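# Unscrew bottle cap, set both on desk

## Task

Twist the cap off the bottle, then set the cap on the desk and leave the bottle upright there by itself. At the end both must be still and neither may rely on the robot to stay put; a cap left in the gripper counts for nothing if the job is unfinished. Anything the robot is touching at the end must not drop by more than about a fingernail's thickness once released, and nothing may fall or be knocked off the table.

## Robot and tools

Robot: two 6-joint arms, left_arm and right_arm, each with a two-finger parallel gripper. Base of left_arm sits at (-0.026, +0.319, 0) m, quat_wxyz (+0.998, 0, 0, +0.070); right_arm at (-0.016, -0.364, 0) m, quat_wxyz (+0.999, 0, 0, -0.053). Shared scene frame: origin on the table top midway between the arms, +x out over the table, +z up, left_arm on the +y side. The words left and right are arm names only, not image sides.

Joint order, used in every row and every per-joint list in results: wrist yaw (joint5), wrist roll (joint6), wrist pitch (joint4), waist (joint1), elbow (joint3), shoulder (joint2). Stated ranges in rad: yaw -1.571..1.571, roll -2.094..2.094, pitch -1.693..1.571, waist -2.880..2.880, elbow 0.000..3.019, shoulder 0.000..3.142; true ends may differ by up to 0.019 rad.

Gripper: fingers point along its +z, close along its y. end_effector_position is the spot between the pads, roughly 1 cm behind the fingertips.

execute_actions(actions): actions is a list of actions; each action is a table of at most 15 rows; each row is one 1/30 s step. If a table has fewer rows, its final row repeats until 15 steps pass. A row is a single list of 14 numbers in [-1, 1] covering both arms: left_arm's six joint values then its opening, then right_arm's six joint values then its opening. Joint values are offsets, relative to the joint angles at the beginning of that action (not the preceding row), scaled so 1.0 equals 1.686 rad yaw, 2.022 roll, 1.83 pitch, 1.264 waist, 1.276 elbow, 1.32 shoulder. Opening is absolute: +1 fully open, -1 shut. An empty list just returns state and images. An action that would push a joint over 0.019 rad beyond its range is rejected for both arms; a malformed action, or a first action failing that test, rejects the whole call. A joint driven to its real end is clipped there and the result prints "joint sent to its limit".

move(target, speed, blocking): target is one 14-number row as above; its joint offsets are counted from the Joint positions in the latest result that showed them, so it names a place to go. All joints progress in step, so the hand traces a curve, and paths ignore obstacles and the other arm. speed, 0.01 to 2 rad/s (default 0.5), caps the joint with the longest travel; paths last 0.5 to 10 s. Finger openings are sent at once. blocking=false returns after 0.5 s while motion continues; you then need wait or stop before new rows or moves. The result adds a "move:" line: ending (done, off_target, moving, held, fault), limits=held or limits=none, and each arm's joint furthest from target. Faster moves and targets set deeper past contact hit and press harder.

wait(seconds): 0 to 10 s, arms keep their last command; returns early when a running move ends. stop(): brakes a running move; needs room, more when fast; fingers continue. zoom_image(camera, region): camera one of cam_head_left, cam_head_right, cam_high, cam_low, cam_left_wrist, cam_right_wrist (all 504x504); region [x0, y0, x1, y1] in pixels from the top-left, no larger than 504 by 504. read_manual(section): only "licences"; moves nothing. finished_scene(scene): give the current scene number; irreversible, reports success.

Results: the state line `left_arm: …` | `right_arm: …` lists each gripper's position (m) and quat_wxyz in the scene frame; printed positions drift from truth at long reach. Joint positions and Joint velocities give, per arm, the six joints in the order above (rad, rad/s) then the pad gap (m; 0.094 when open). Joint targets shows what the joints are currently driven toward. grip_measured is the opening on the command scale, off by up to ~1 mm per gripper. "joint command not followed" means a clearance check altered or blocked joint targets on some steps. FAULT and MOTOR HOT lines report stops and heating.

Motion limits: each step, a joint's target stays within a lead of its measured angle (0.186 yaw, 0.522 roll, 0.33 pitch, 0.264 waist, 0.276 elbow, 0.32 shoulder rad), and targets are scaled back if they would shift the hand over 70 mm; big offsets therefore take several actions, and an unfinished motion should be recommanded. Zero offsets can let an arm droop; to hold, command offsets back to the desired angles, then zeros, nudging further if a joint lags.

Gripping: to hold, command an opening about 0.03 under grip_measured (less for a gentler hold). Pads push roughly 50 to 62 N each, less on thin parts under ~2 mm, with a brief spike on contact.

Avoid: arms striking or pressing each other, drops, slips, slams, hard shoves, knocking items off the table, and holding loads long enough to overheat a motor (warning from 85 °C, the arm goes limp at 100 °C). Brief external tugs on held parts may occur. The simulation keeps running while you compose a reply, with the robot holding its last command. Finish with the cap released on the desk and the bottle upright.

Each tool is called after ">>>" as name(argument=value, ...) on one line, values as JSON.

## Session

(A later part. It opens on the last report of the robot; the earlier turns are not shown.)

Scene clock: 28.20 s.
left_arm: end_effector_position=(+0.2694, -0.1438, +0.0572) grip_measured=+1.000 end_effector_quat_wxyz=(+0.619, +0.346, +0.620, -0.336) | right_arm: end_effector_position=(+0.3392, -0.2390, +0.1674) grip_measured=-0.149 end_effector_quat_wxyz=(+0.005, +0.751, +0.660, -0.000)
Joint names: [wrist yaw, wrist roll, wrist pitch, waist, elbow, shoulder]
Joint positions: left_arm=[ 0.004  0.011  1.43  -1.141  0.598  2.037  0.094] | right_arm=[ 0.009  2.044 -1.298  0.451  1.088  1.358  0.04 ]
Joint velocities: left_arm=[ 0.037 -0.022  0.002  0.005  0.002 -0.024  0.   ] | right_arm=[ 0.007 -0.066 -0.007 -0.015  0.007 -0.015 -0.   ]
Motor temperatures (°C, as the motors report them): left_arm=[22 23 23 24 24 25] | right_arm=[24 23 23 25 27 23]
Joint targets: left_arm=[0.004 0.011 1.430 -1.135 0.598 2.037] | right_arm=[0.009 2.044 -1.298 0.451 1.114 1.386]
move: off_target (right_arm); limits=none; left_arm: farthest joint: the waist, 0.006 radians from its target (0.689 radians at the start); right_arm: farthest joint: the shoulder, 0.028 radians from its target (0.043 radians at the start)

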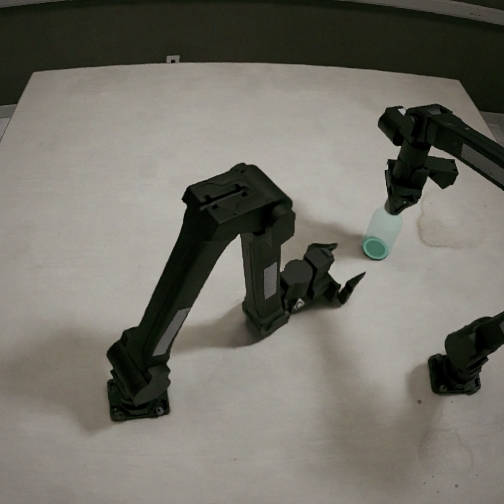

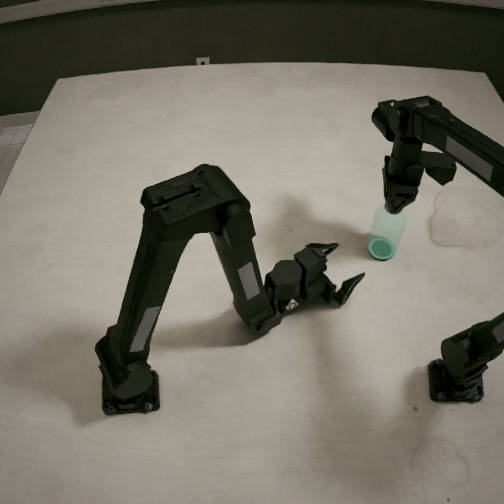

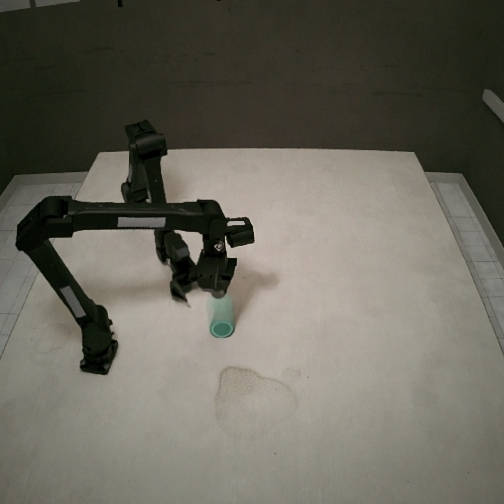

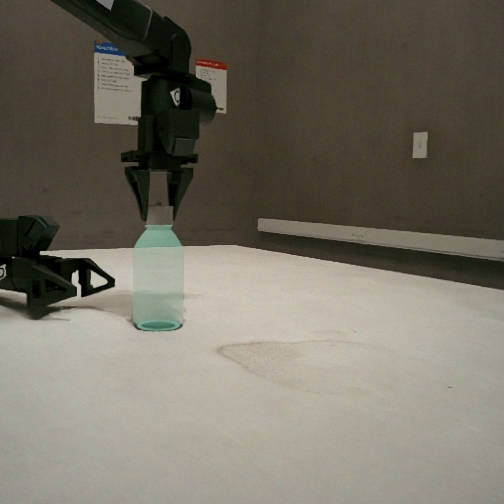

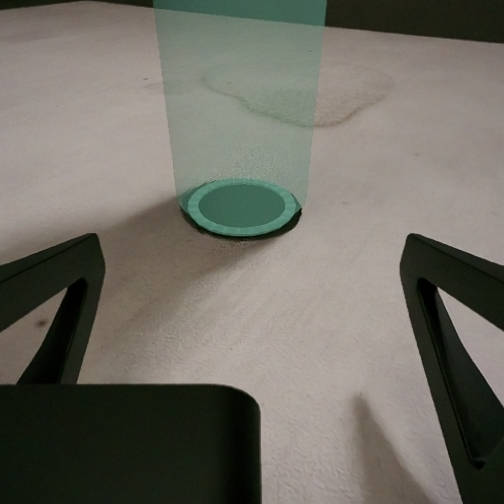

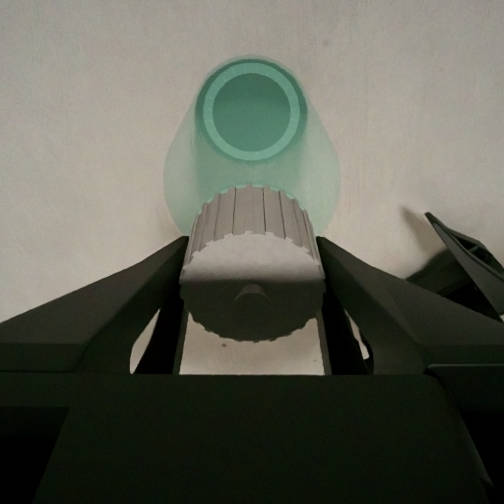

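>>> move(target=[0,0,-0.14,0.016,0.3,0.078,1,0,0,0,0,0.02,0,-0.19], speed=0.3)

>>> execute_actions(actions=[[[0,0,0,0,0.015,0,0.4,0,0,0,0,0.02,0,-0.19]],[[0,0,0,0,0.015,0,0.4,0,-0.5,0,0,0.02,0,-0.19]],[[0,0,0,0,0.015,0,0.4,0,-0.5,0,0,0.02,0,-0.19]],[[0,0,0,0,0.015,0,0.4,0,-0.5,0,0,0.02,0,-0.19]],[[0,0,0,0,0.015,0,0.4,0,-0.5,0,0,0.02,0,-0.19]],[[0,0,0,0,0.015,0,0.4,0,0,0,0,0.065,0,-0.19]]])

Scene clock: 35.07 s.
left_arm: end_effector_position=(+0.3414, -0.2445, +0.0624) grip_measured=+1.000 end_effector_quat_wxyz=(+0.624, +0.341, +0.619, -0.335) | right_arm: end_effector_position=(+0.3392, -0.2390, +0.1674) grip_measured=-0.149 end_effector_quat_wxyz=(+0.005, +0.751, +0.660, -0.000)
Joint names: [wrist yaw, wrist roll, wrist pitch, waist, elbow, shoulder]
Joint positions: left_arm=[ 0.004  0.011  1.181 -1.131  0.953  2.131  0.094] | right_arm=[ 0.009  2.044 -1.298  0.451  1.088  1.358  0.04 ]
Joint velocities: left_arm=[-0.037 -0.022 -0.002 -0.005 -0.007 -0.005  0.   ] | right_arm=[-0.037 -0.051  0.017 -0.015 -0.007 -0.005 -0.   ]
Motor temperatures (°C, as the motors report them): left_arm=[22 23 23 24 24 25] | right_arm=[24 23 23 25 28 23]
Joint targets: left_arm=[0.004 0.011 1.174 -1.121 0.981 2.140] | right_arm=[0.009 2.044 -1.298 0.451 1.114 1.358]
move: off_target (left_arm, right_arm); limits=none; left_arm: farthest joint: the elbow, 0.028 radians from its target (0.382 radians at the start); right_arm: farthest joint: the elbow, 0.025 radians from its target (0.025 radians at the start)

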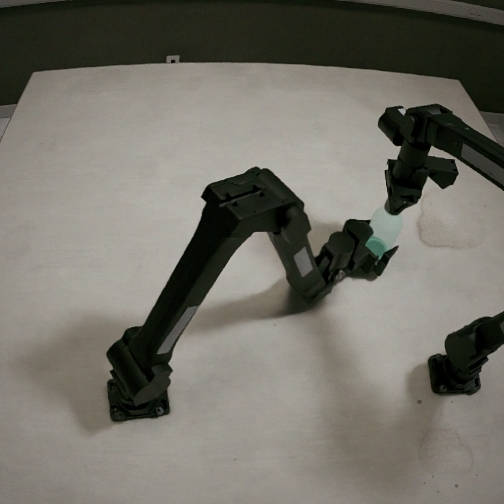

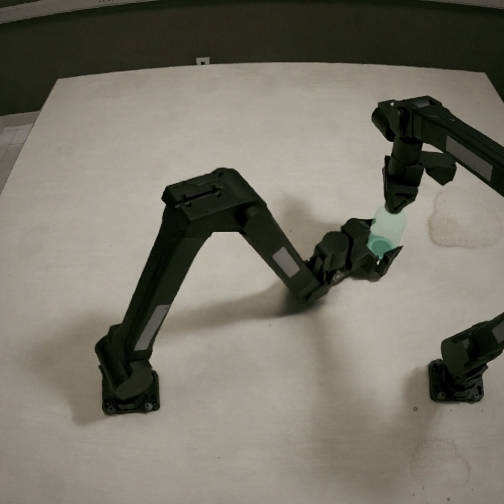

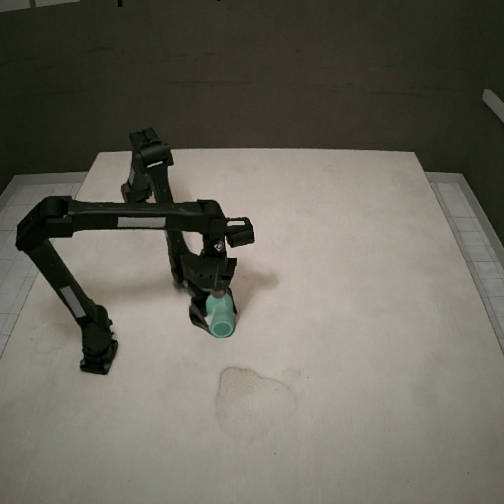

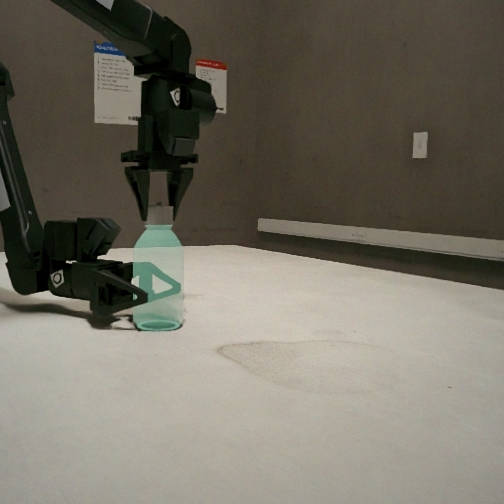

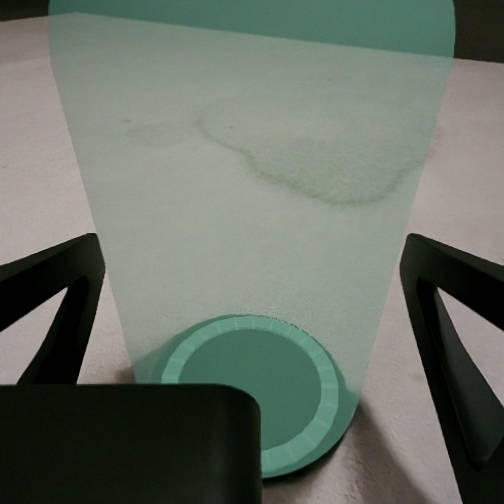

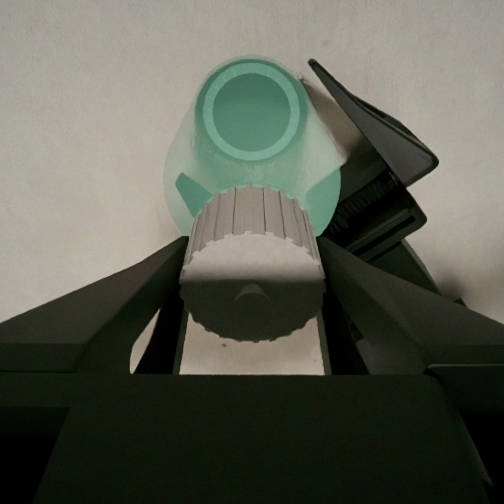

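Scene clock: 38.07 s.
left_arm: end_effector_position=(+0.3428, -0.2437, +0.0624) grip_measured=+0.586 end_effector_quat_wxyz=(+0.624, +0.337, +0.621, -0.334) | right_arm: end_effector_position=(+0.3414, -0.2405, +0.1718) grip_measured=-0.149 end_effector_quat_wxyz=(+0.001, +0.860, -0.511, +0.013)
Joint names: [wrist yaw, wrist roll, wrist pitch, waist, elbow, shoulder]
Joint positions: left_arm=[-0.002  0.005  1.181 -1.131  0.953  2.131  0.075] | right_arm=[ 0.021 -1.725 -1.299  0.451  1.094  1.352  0.04 ]
Joint velocities: left_arm=[-0.022 -0.095  0.002  0.015 -0.002 -0.005  0.   ] | right_arm=[-0.007  0.007 -0.002 -0.005  0.002 -0.005  0.001]
Motor temperatures (°C, as the motors report them): left_arm=[22 23 23 24 24 25] | right_arm=[24 23 23 25 28 23]
Joint targets: left_arm=[-0.002 0.007 1.181 -1.131 0.972 2.131] | right_arm=[0.021 -1.723 -1.299 0.451 1.172 1.352]

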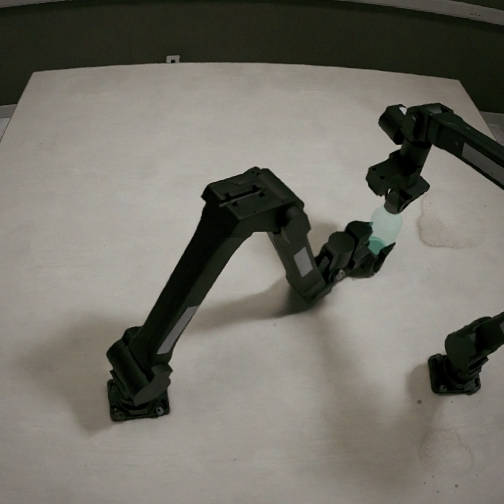

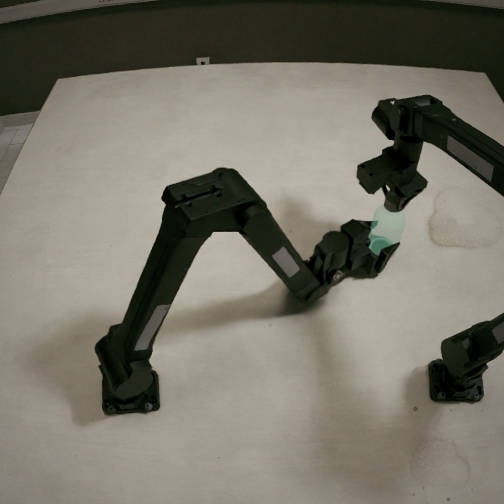

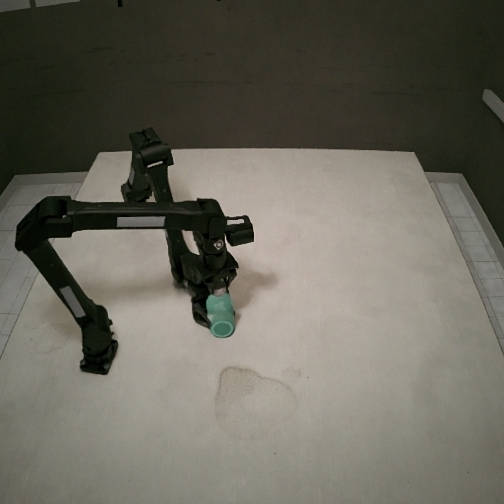

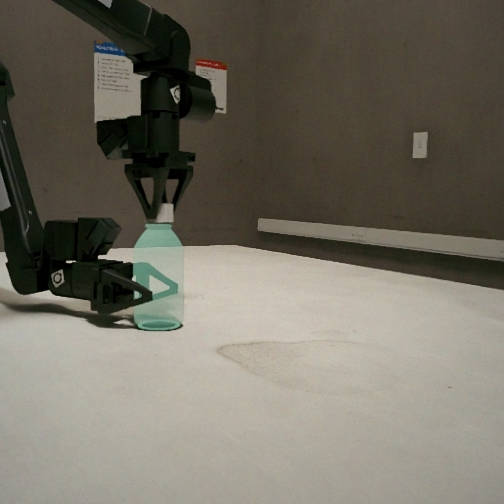

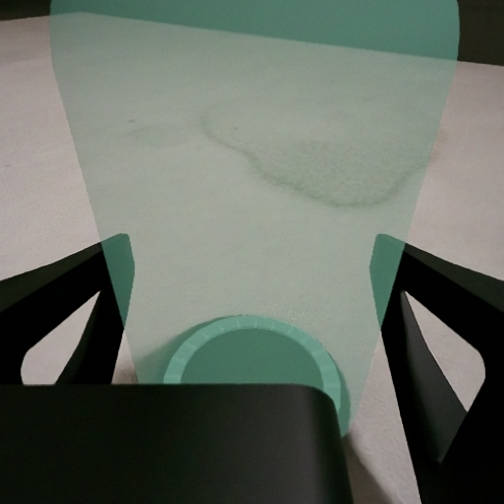

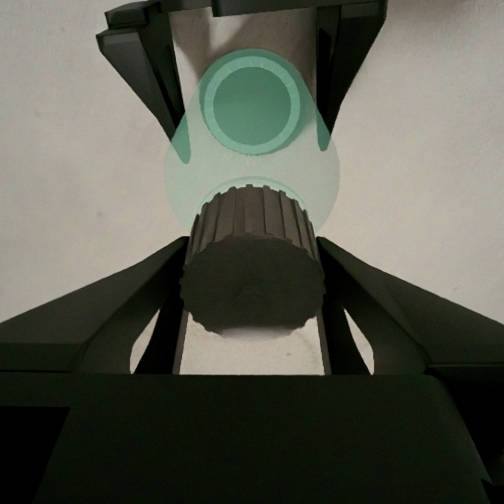

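>>> execute_actions(actions=[[[0,0,0,0,0.015,0,0.53,0,0,0,0,0.01,0,0.05]],[[0,0,0,0,0.015,0,0.53,0,0.62,0,0,0.01,0,0.05]],[[0,0,0,0,0.015,0,0.53,0,0.62,0,0,0.01,0,0.05]],[[0,0,0,0,0.015,0,0.53,0,0.62,0,0,0.01,0,0.05]],[[0,0,0,0,0.015,0,0.53,0,0,0,0,0.01,0,-0.19]],[[0,0,0,0,0.015,0,0.53,0,-0.47,0,0,0.04,0,-0.19]],[[0,0,0,0,0.015,0,0.53,0,-0.47,0,0,0.04,0,-0.19]],[[0,0,0,0,0.015,0,0.53,0,-0.47,0,0,0.04,0,-0.19]],[[0,0,0,0,0.015,0,0.53,0,-0.47,0,0,0.04,0,-0.19]],[[0,0,0,0,0.015,0,0.53,0,0,-0.015,0,0.07,0,-0.19]]])

Scene clock: 48.87 s.
left_arm: end_effector_position=(+0.3434, -0.2435, +0.0633) grip_measured=+0.586 end_effector_quat_wxyz=(+0.625, +0.336, +0.621, -0.333) | right_arm: end_effector_position=(+0.3404, -0.2385, +0.1770) grip_measured=-0.145 end_effector_quat_wxyz=(+0.000, +0.881, -0.472, +0.006)
Joint names: [wrist yaw, wrist roll, wrist pitch, waist, elbow, shoulder]
Joint positions: left_arm=[-0.005  0.006  1.181 -1.131  0.953  2.13   0.075] | right_arm=[ 0.009 -1.814 -1.32   0.451  1.109  1.352  0.04 ]
Joint velocities: left_arm=[-0.095 -0.037  0.017  0.005  0.002 -0.005 -0.   ] | right_arm=[ 0.007  0.051  0.002  0.005 -0.007 -0.005 -0.001]
Motor temperatures (°C, as the motors report them): left_arm=[22 23 23 24 25 25] | right_arm=[24 23 23 25 29 23]
Joint targets: left_arm=[-0.005 0.003 1.181 -1.131 0.972 2.131] | right_arm=[0.009 -1.812 -1.332 0.451 1.189 1.352]

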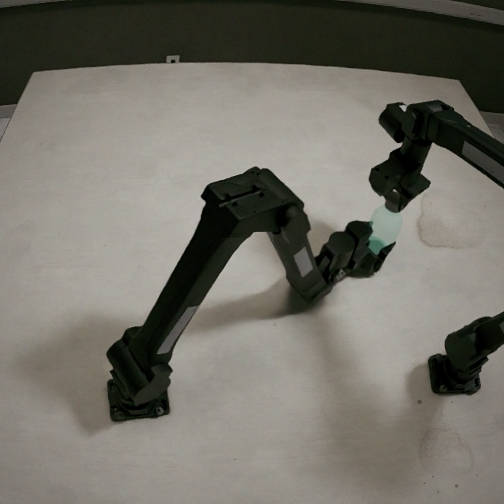

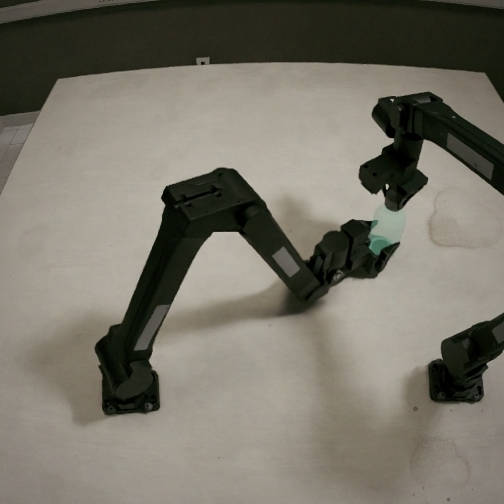

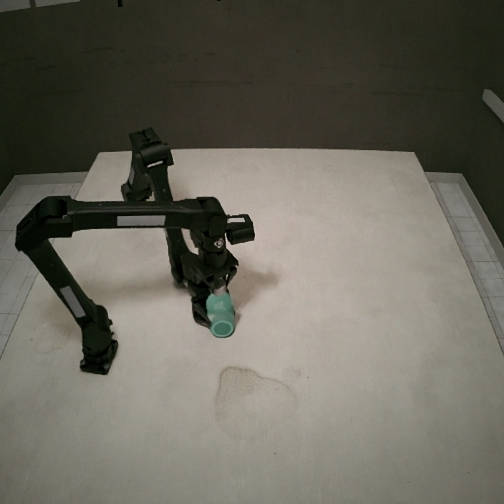

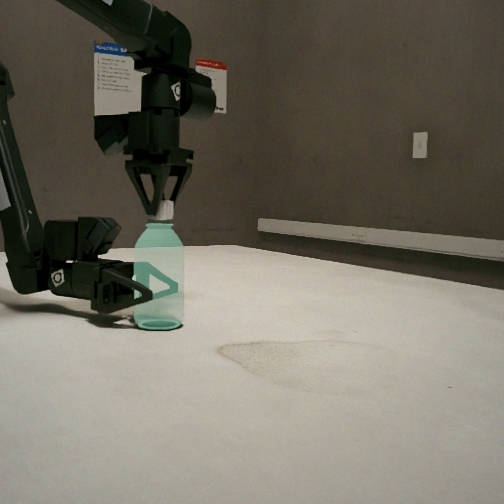

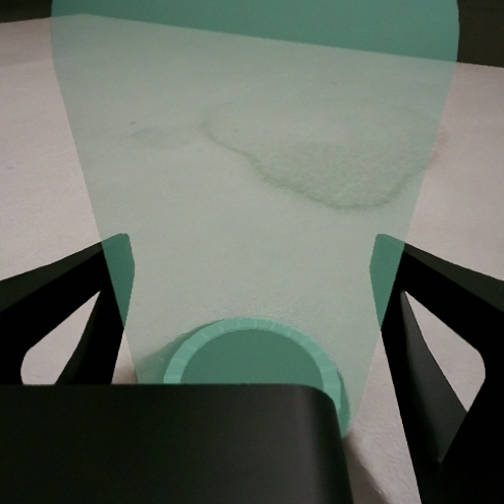

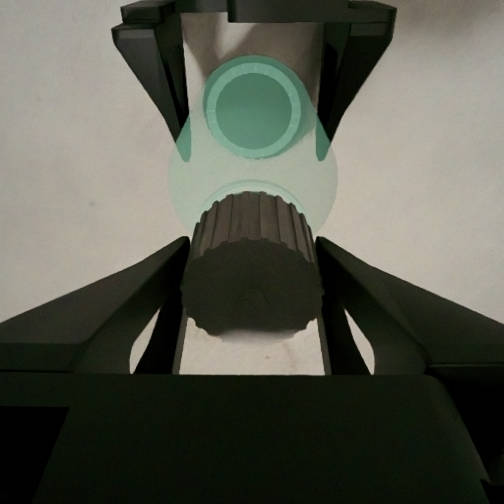

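>>> execute_actions(actions=[[[0,0,0,0,0.015,0,0.53,0,0,0.012,0,-0.015,0.015,0.05]],[[0,0,0,0,0.015,0,0.53,0,0.63,0,0,0.01,0,0.05]],[[0,0,0,0,0.015,0,0.53,0,0.63,0,0,0.01,0,0.05]],[[0,0,0,0,0.015,0,0.53,0,0.63,0,0,0.01,0,0.05]],[[0,0,0,0,0.015,0,0.53,0,0,0,0,0.01,0,-0.19]],[[0,0,0,0,0.015,0,0.53,0,-0.47,0,0,0.04,0,-0.19]],[[0,0,0,0,0.015,0,0.53,0,-0.47,0,0,0.04,0,-0.19]],[[0,0,0,0,0.015,0,0.53,0,-0.47,0,0,0.04,0,-0.19]],[[0,0,0,0,0.015,0,0.53,0,-0.47,0,0,0.04,0,-0.19]],[[0,0,0,0,0.015,0,0.53,0,0,-0.015,0,0.07,0,-0.19]]])

Scene clock: 58.53 s.
left_arm: end_effector_position=(+0.3440, -0.2430, +0.0626) grip_measured=+0.586 end_effector_quat_wxyz=(+0.624, +0.334, +0.623, -0.333) | right_arm: end_effector_position=(+0.3430, -0.2386, +0.1815) grip_measured=-0.146 end_effector_quat_wxyz=(+0.002, +0.896, -0.445, +0.008)
Joint names: [wrist yaw, wrist roll, wrist pitch, waist, elbow, shoulder]
Joint positions: left_arm=[-0.009  0.001  1.181 -1.13   0.953  2.131  0.075] | right_arm=[ 0.014 -1.875 -1.332  0.451  1.124  1.356  0.04 ]
Joint velocities: left_arm=[ 0.007  0.007 -0.007  0.005  0.002 -0.015 -0.   ] | right_arm=[ 0.051  0.037  0.007 -0.005 -0.012  0.015 -0.   ]
Motor temperatures (°C, as the motors report them): left_arm=[22 23 23 24 25 26] | right_arm=[24 23 23 25 30 23]
Joint targets: left_arm=[-0.008 0.003 1.181 -1.131 0.972 2.131] | right_arm=[0.014 -1.874 -1.335 0.451 1.191 1.356]

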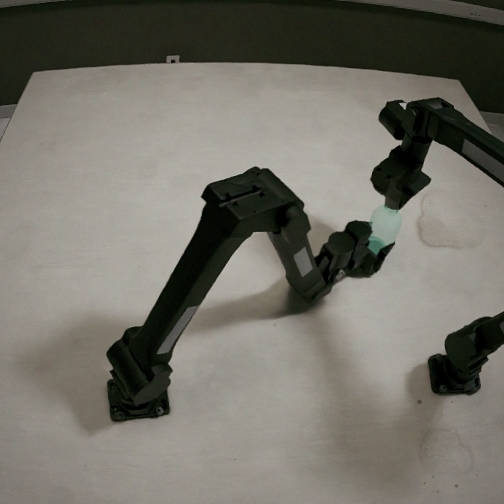

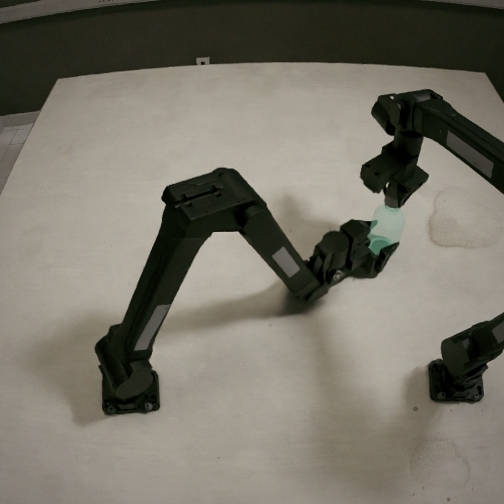

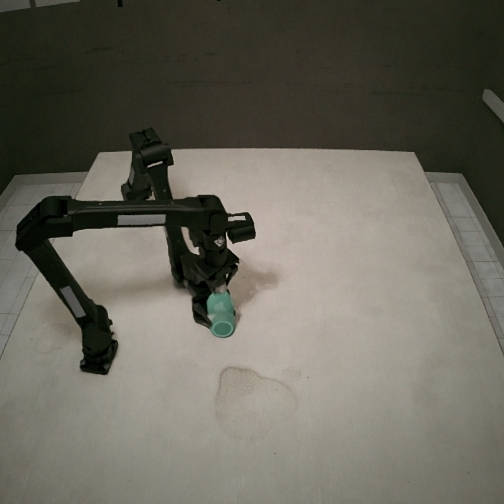

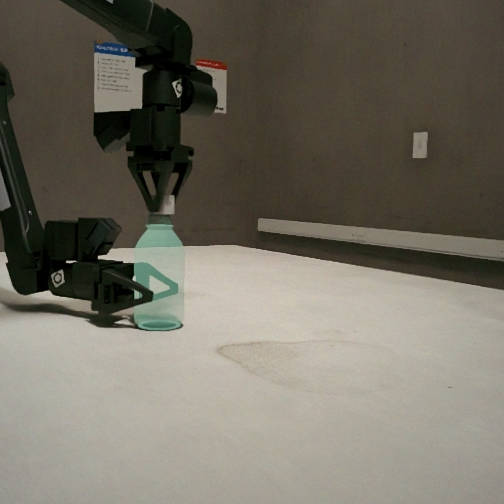

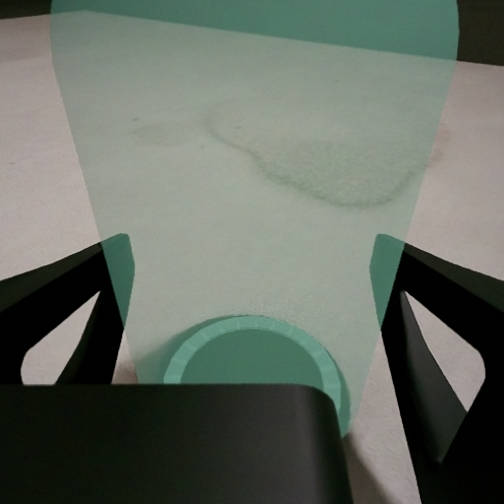

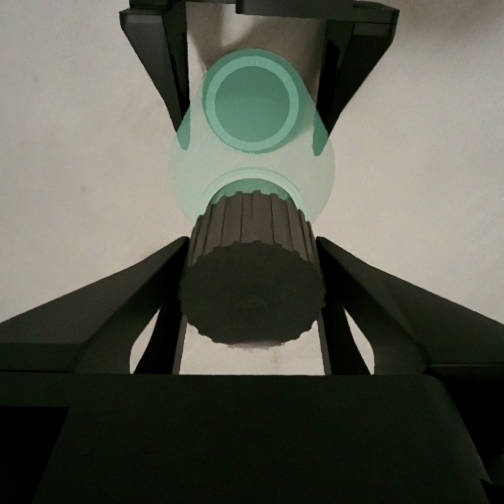

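Free.

>>> move(target=[0,0,0,0,0.015,0,0.53,0,0,-0.055,0,0.115,0,-0.19], speed=0.2)

>>> move(target=[0,0,0,0,0.015,0,1,0,0.6,0,-0.6,0.045,0,-0.19], speed=1)

>>> move(target=[0,0,0,0,0.015,0,1,0,0,0.29,0,-0.355,0.058,-0.19])

Scene clock: 62.10 s.
left_arm: end_effector_position=(+0.3426, -0.2439, +0.0626) grip_measured=+0.586 end_effector_quat_wxyz=(+0.625, +0.337, +0.620, -0.332) | right_arm: end_effector_position=(+0.3473, -0.2371, +0.2139) grip_measured=-0.146 end_effector_quat_wxyz=(+0.005, +0.896, -0.445, +0.005)
Joint names: [wrist yaw, wrist roll, wrist pitch, waist, elbow, shoulder]
Joint positions: left_arm=[-0.006  0.009  1.181 -1.132  0.953  2.131  0.075] | right_arm=[ 0.014 -1.875 -1.425  0.451  1.211  1.356  0.04 ]
Joint velocities: left_arm=[ 0.007 -0.007  0.017 -0.024  0.002  0.005  0.001] | right_arm=[-0.007 -0.022  0.007 -0.005  0.002  0.005 -0.001]
Motor temperatures (°C, as the motors report them): left_arm=[22 23 23 24 25 26] | right_arm=[24 23 23 25 30 24]
Joint targets: left_arm=[-0.009 0.001 1.181 -1.130 0.972 2.131] | right_arm=[0.014 -1.875 -1.433 0.451 1.271 1.356]
move: off_target (right_arm); limits=none; left_arm: farthest joint: the elbow, 0.019 radians from its target (0.019 radians at the start); right_arm: farthest joint: the elbow, 0.060 radians from its target (0.147 radians at the start)

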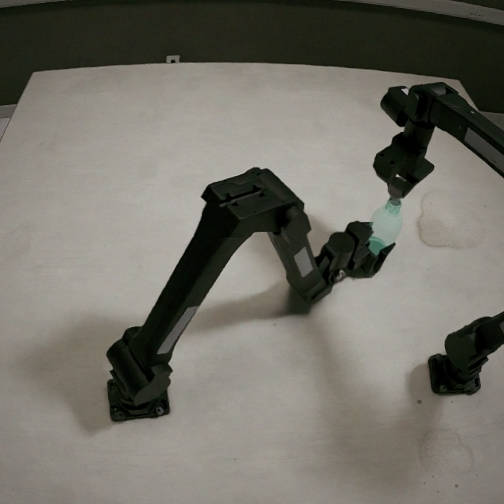

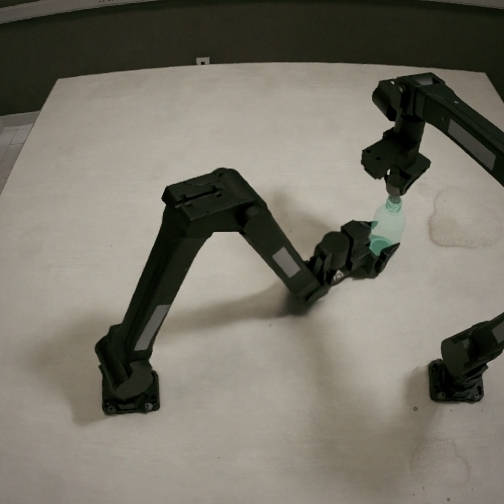

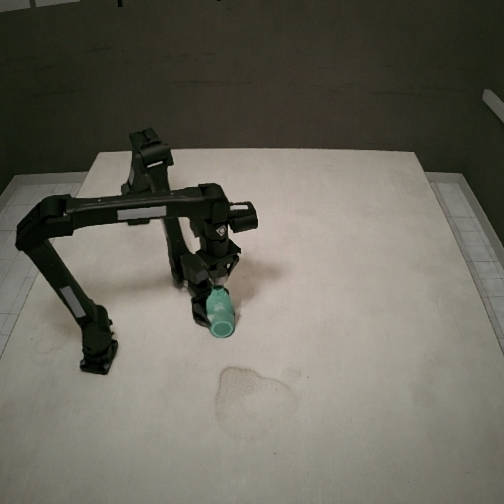

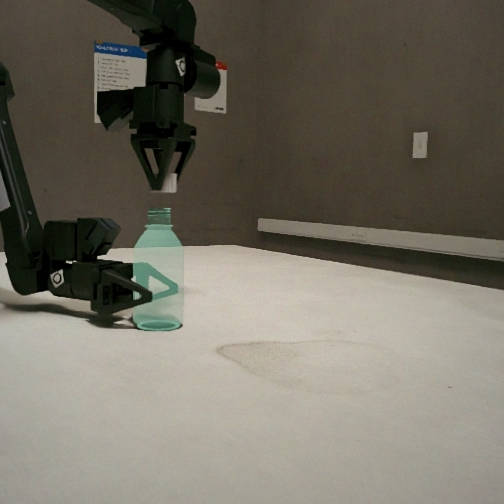

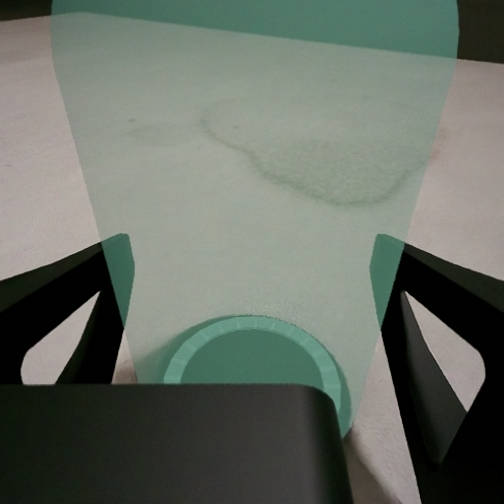

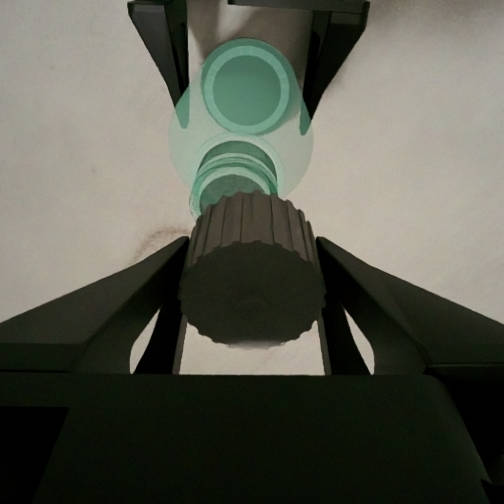

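Scene clock: 64.27 s.
left_arm: end_effector_position=(+0.3426, -0.2439, +0.0626) grip_measured=+1.000 end_effector_quat_wxyz=(+0.625, +0.337, +0.620, -0.332) | right_arm: end_effector_position=(+0.3348, -0.5232, +0.2139) grip_measured=-0.146 end_effector_quat_wxyz=(-0.003, -0.127, +0.992, -0.006)
Joint names: [wrist yaw, wrist roll, wrist pitch, waist, elbow, shoulder]
Joint positions: left_arm=[-0.006  0.009  1.181 -1.132  0.953  2.131  0.094] | right_arm=[ 0.014 -0.671 -1.425 -0.31   1.211  1.356  0.04 ]
Joint velocities: left_arm=[ 0.081  0.051  0.022 -0.015 -0.012 -0.015  0.   ] | right_arm=[ 0.066 -0.037  0.012 -0.034 -0.017 -0.005  0.   ]
Motor temperatures (°C, as the motors report them): left_arm=[22 23 23 24 25 26] | right_arm=[24 23 23 25 30 24]
Joint targets: left_arm=[-0.006 0.009 1.181 -1.132 0.972 2.131] | right_arm=[0.014 -0.662 -1.425 -0.308 1.268 1.356]
move: off_target (right_arm); limits=none; left_arm: farthest joint: the elbow, 0.019 radians from its target (0.019 radians at the start); right_arm: farthest joint: the elbow, 0.058 radians from its target (0.058 radians at the start)

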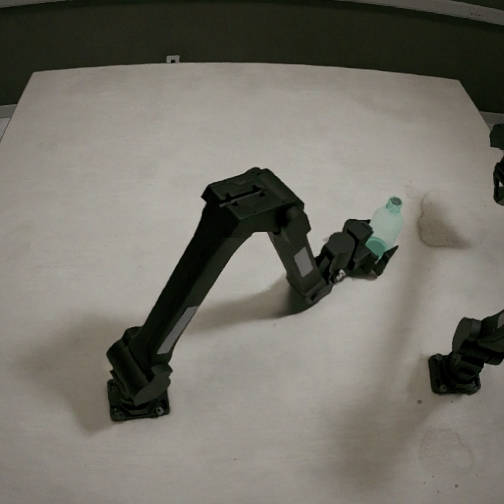

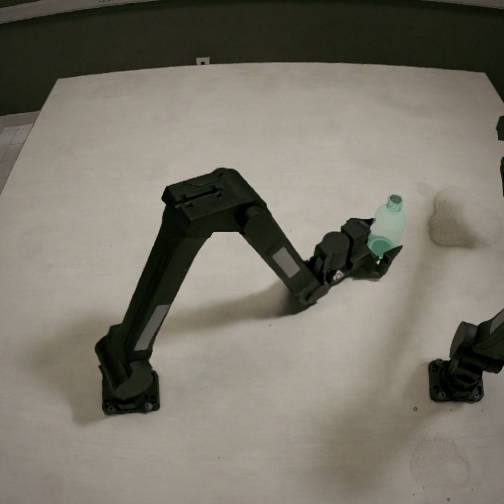

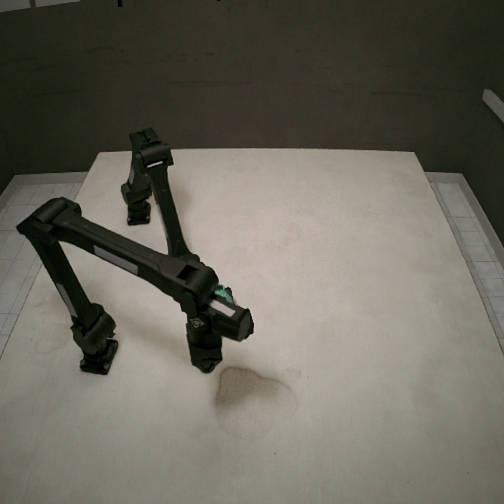

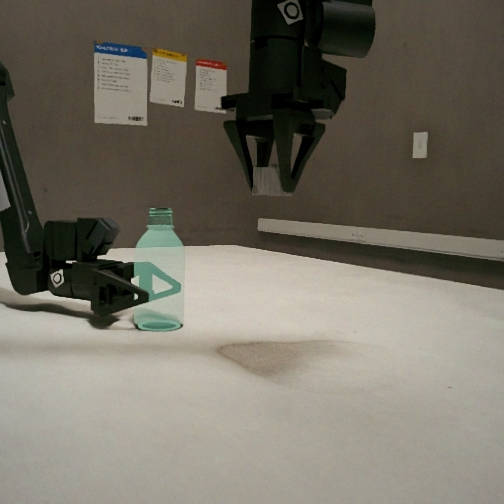

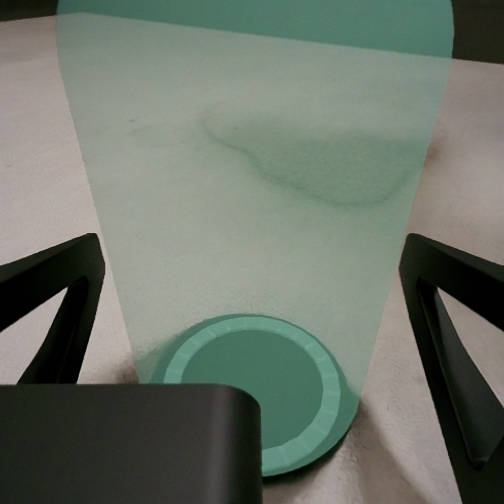

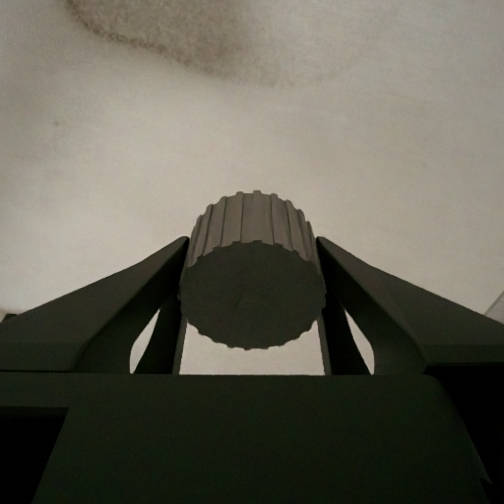

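Scene clock: 65.83 s.
left_arm: end_effector_position=(+0.3426, -0.2439, +0.0626) grip_measured=+1.000 end_effector_quat_wxyz=(+0.625, +0.337, +0.620, -0.332) | right_arm: end_effector_position=(+0.2883, -0.5026, +0.0340) grip_measured=-0.146 end_effector_quat_wxyz=(-0.002, -0.126, +0.992, -0.007)
Joint names: [wrist yaw, wrist roll, wrist pitch, waist, elbow, shoulder]
Joint positions: left_arm=[-0.006  0.009  1.181 -1.132  0.953  2.131  0.094] | right_arm=[ 0.014 -0.671 -0.903 -0.31   0.758  1.422  0.04 ]
Joint velocities: left_arm=[ 0.037  0.007  0.017 -0.005 -0.002 -0.015  0.   ] | right_arm=[ 0.007  0.022 -0.002 -0.015 -0.017 -0.015  0.001]
Motor temperatures (°C, as the motors report them): left_arm=[22 23 23 24 25 26] | right_arm=[24 23 23 25 30 24]
Joint targets: left_arm=[-0.006 0.009 1.181 -1.132 0.972 2.131] | right_arm=[0.014 -0.671 -0.894 -0.310 0.757 1.432]
move: done; limits=none; left_arm: farthest joint: the elbow, 0.019 radians from its target (0.019 radians at the start); right_arm: farthest joint: the shoulder, 0.011 radians from its target (0.077 radians at the start)

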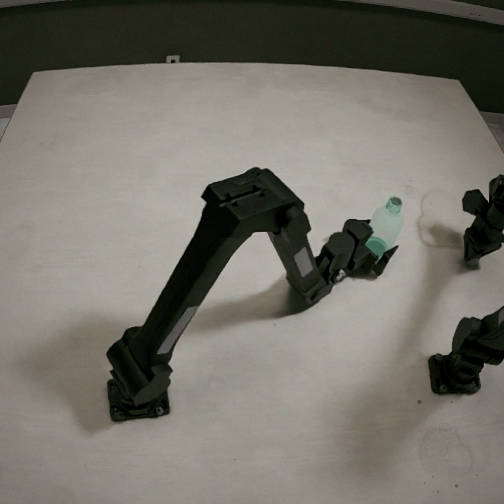

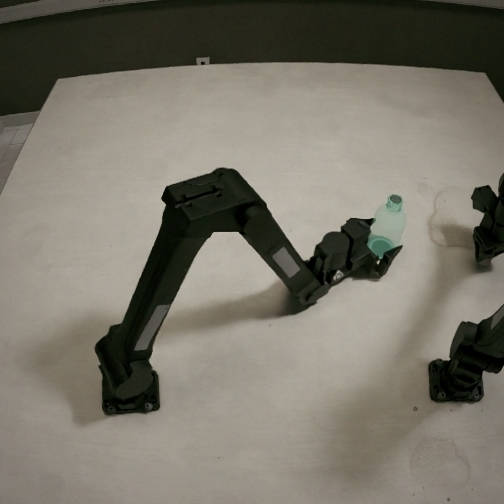

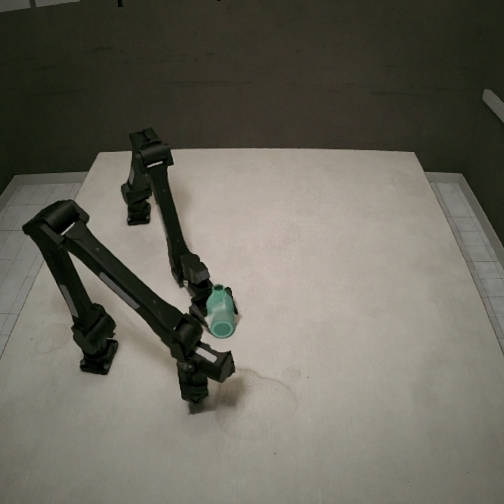

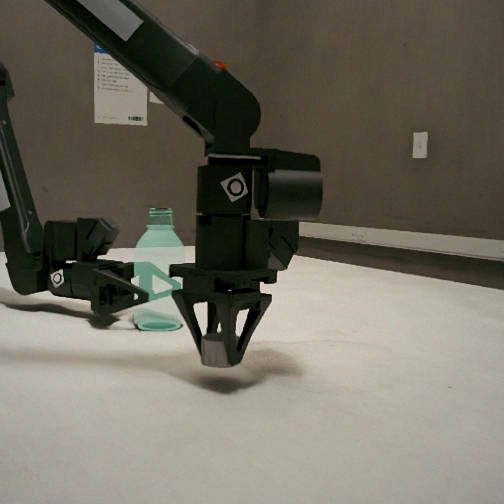

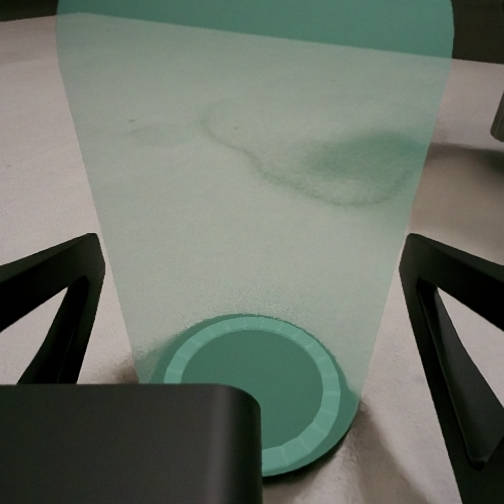

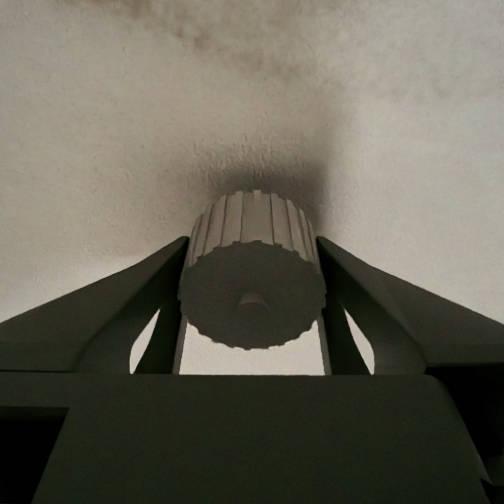

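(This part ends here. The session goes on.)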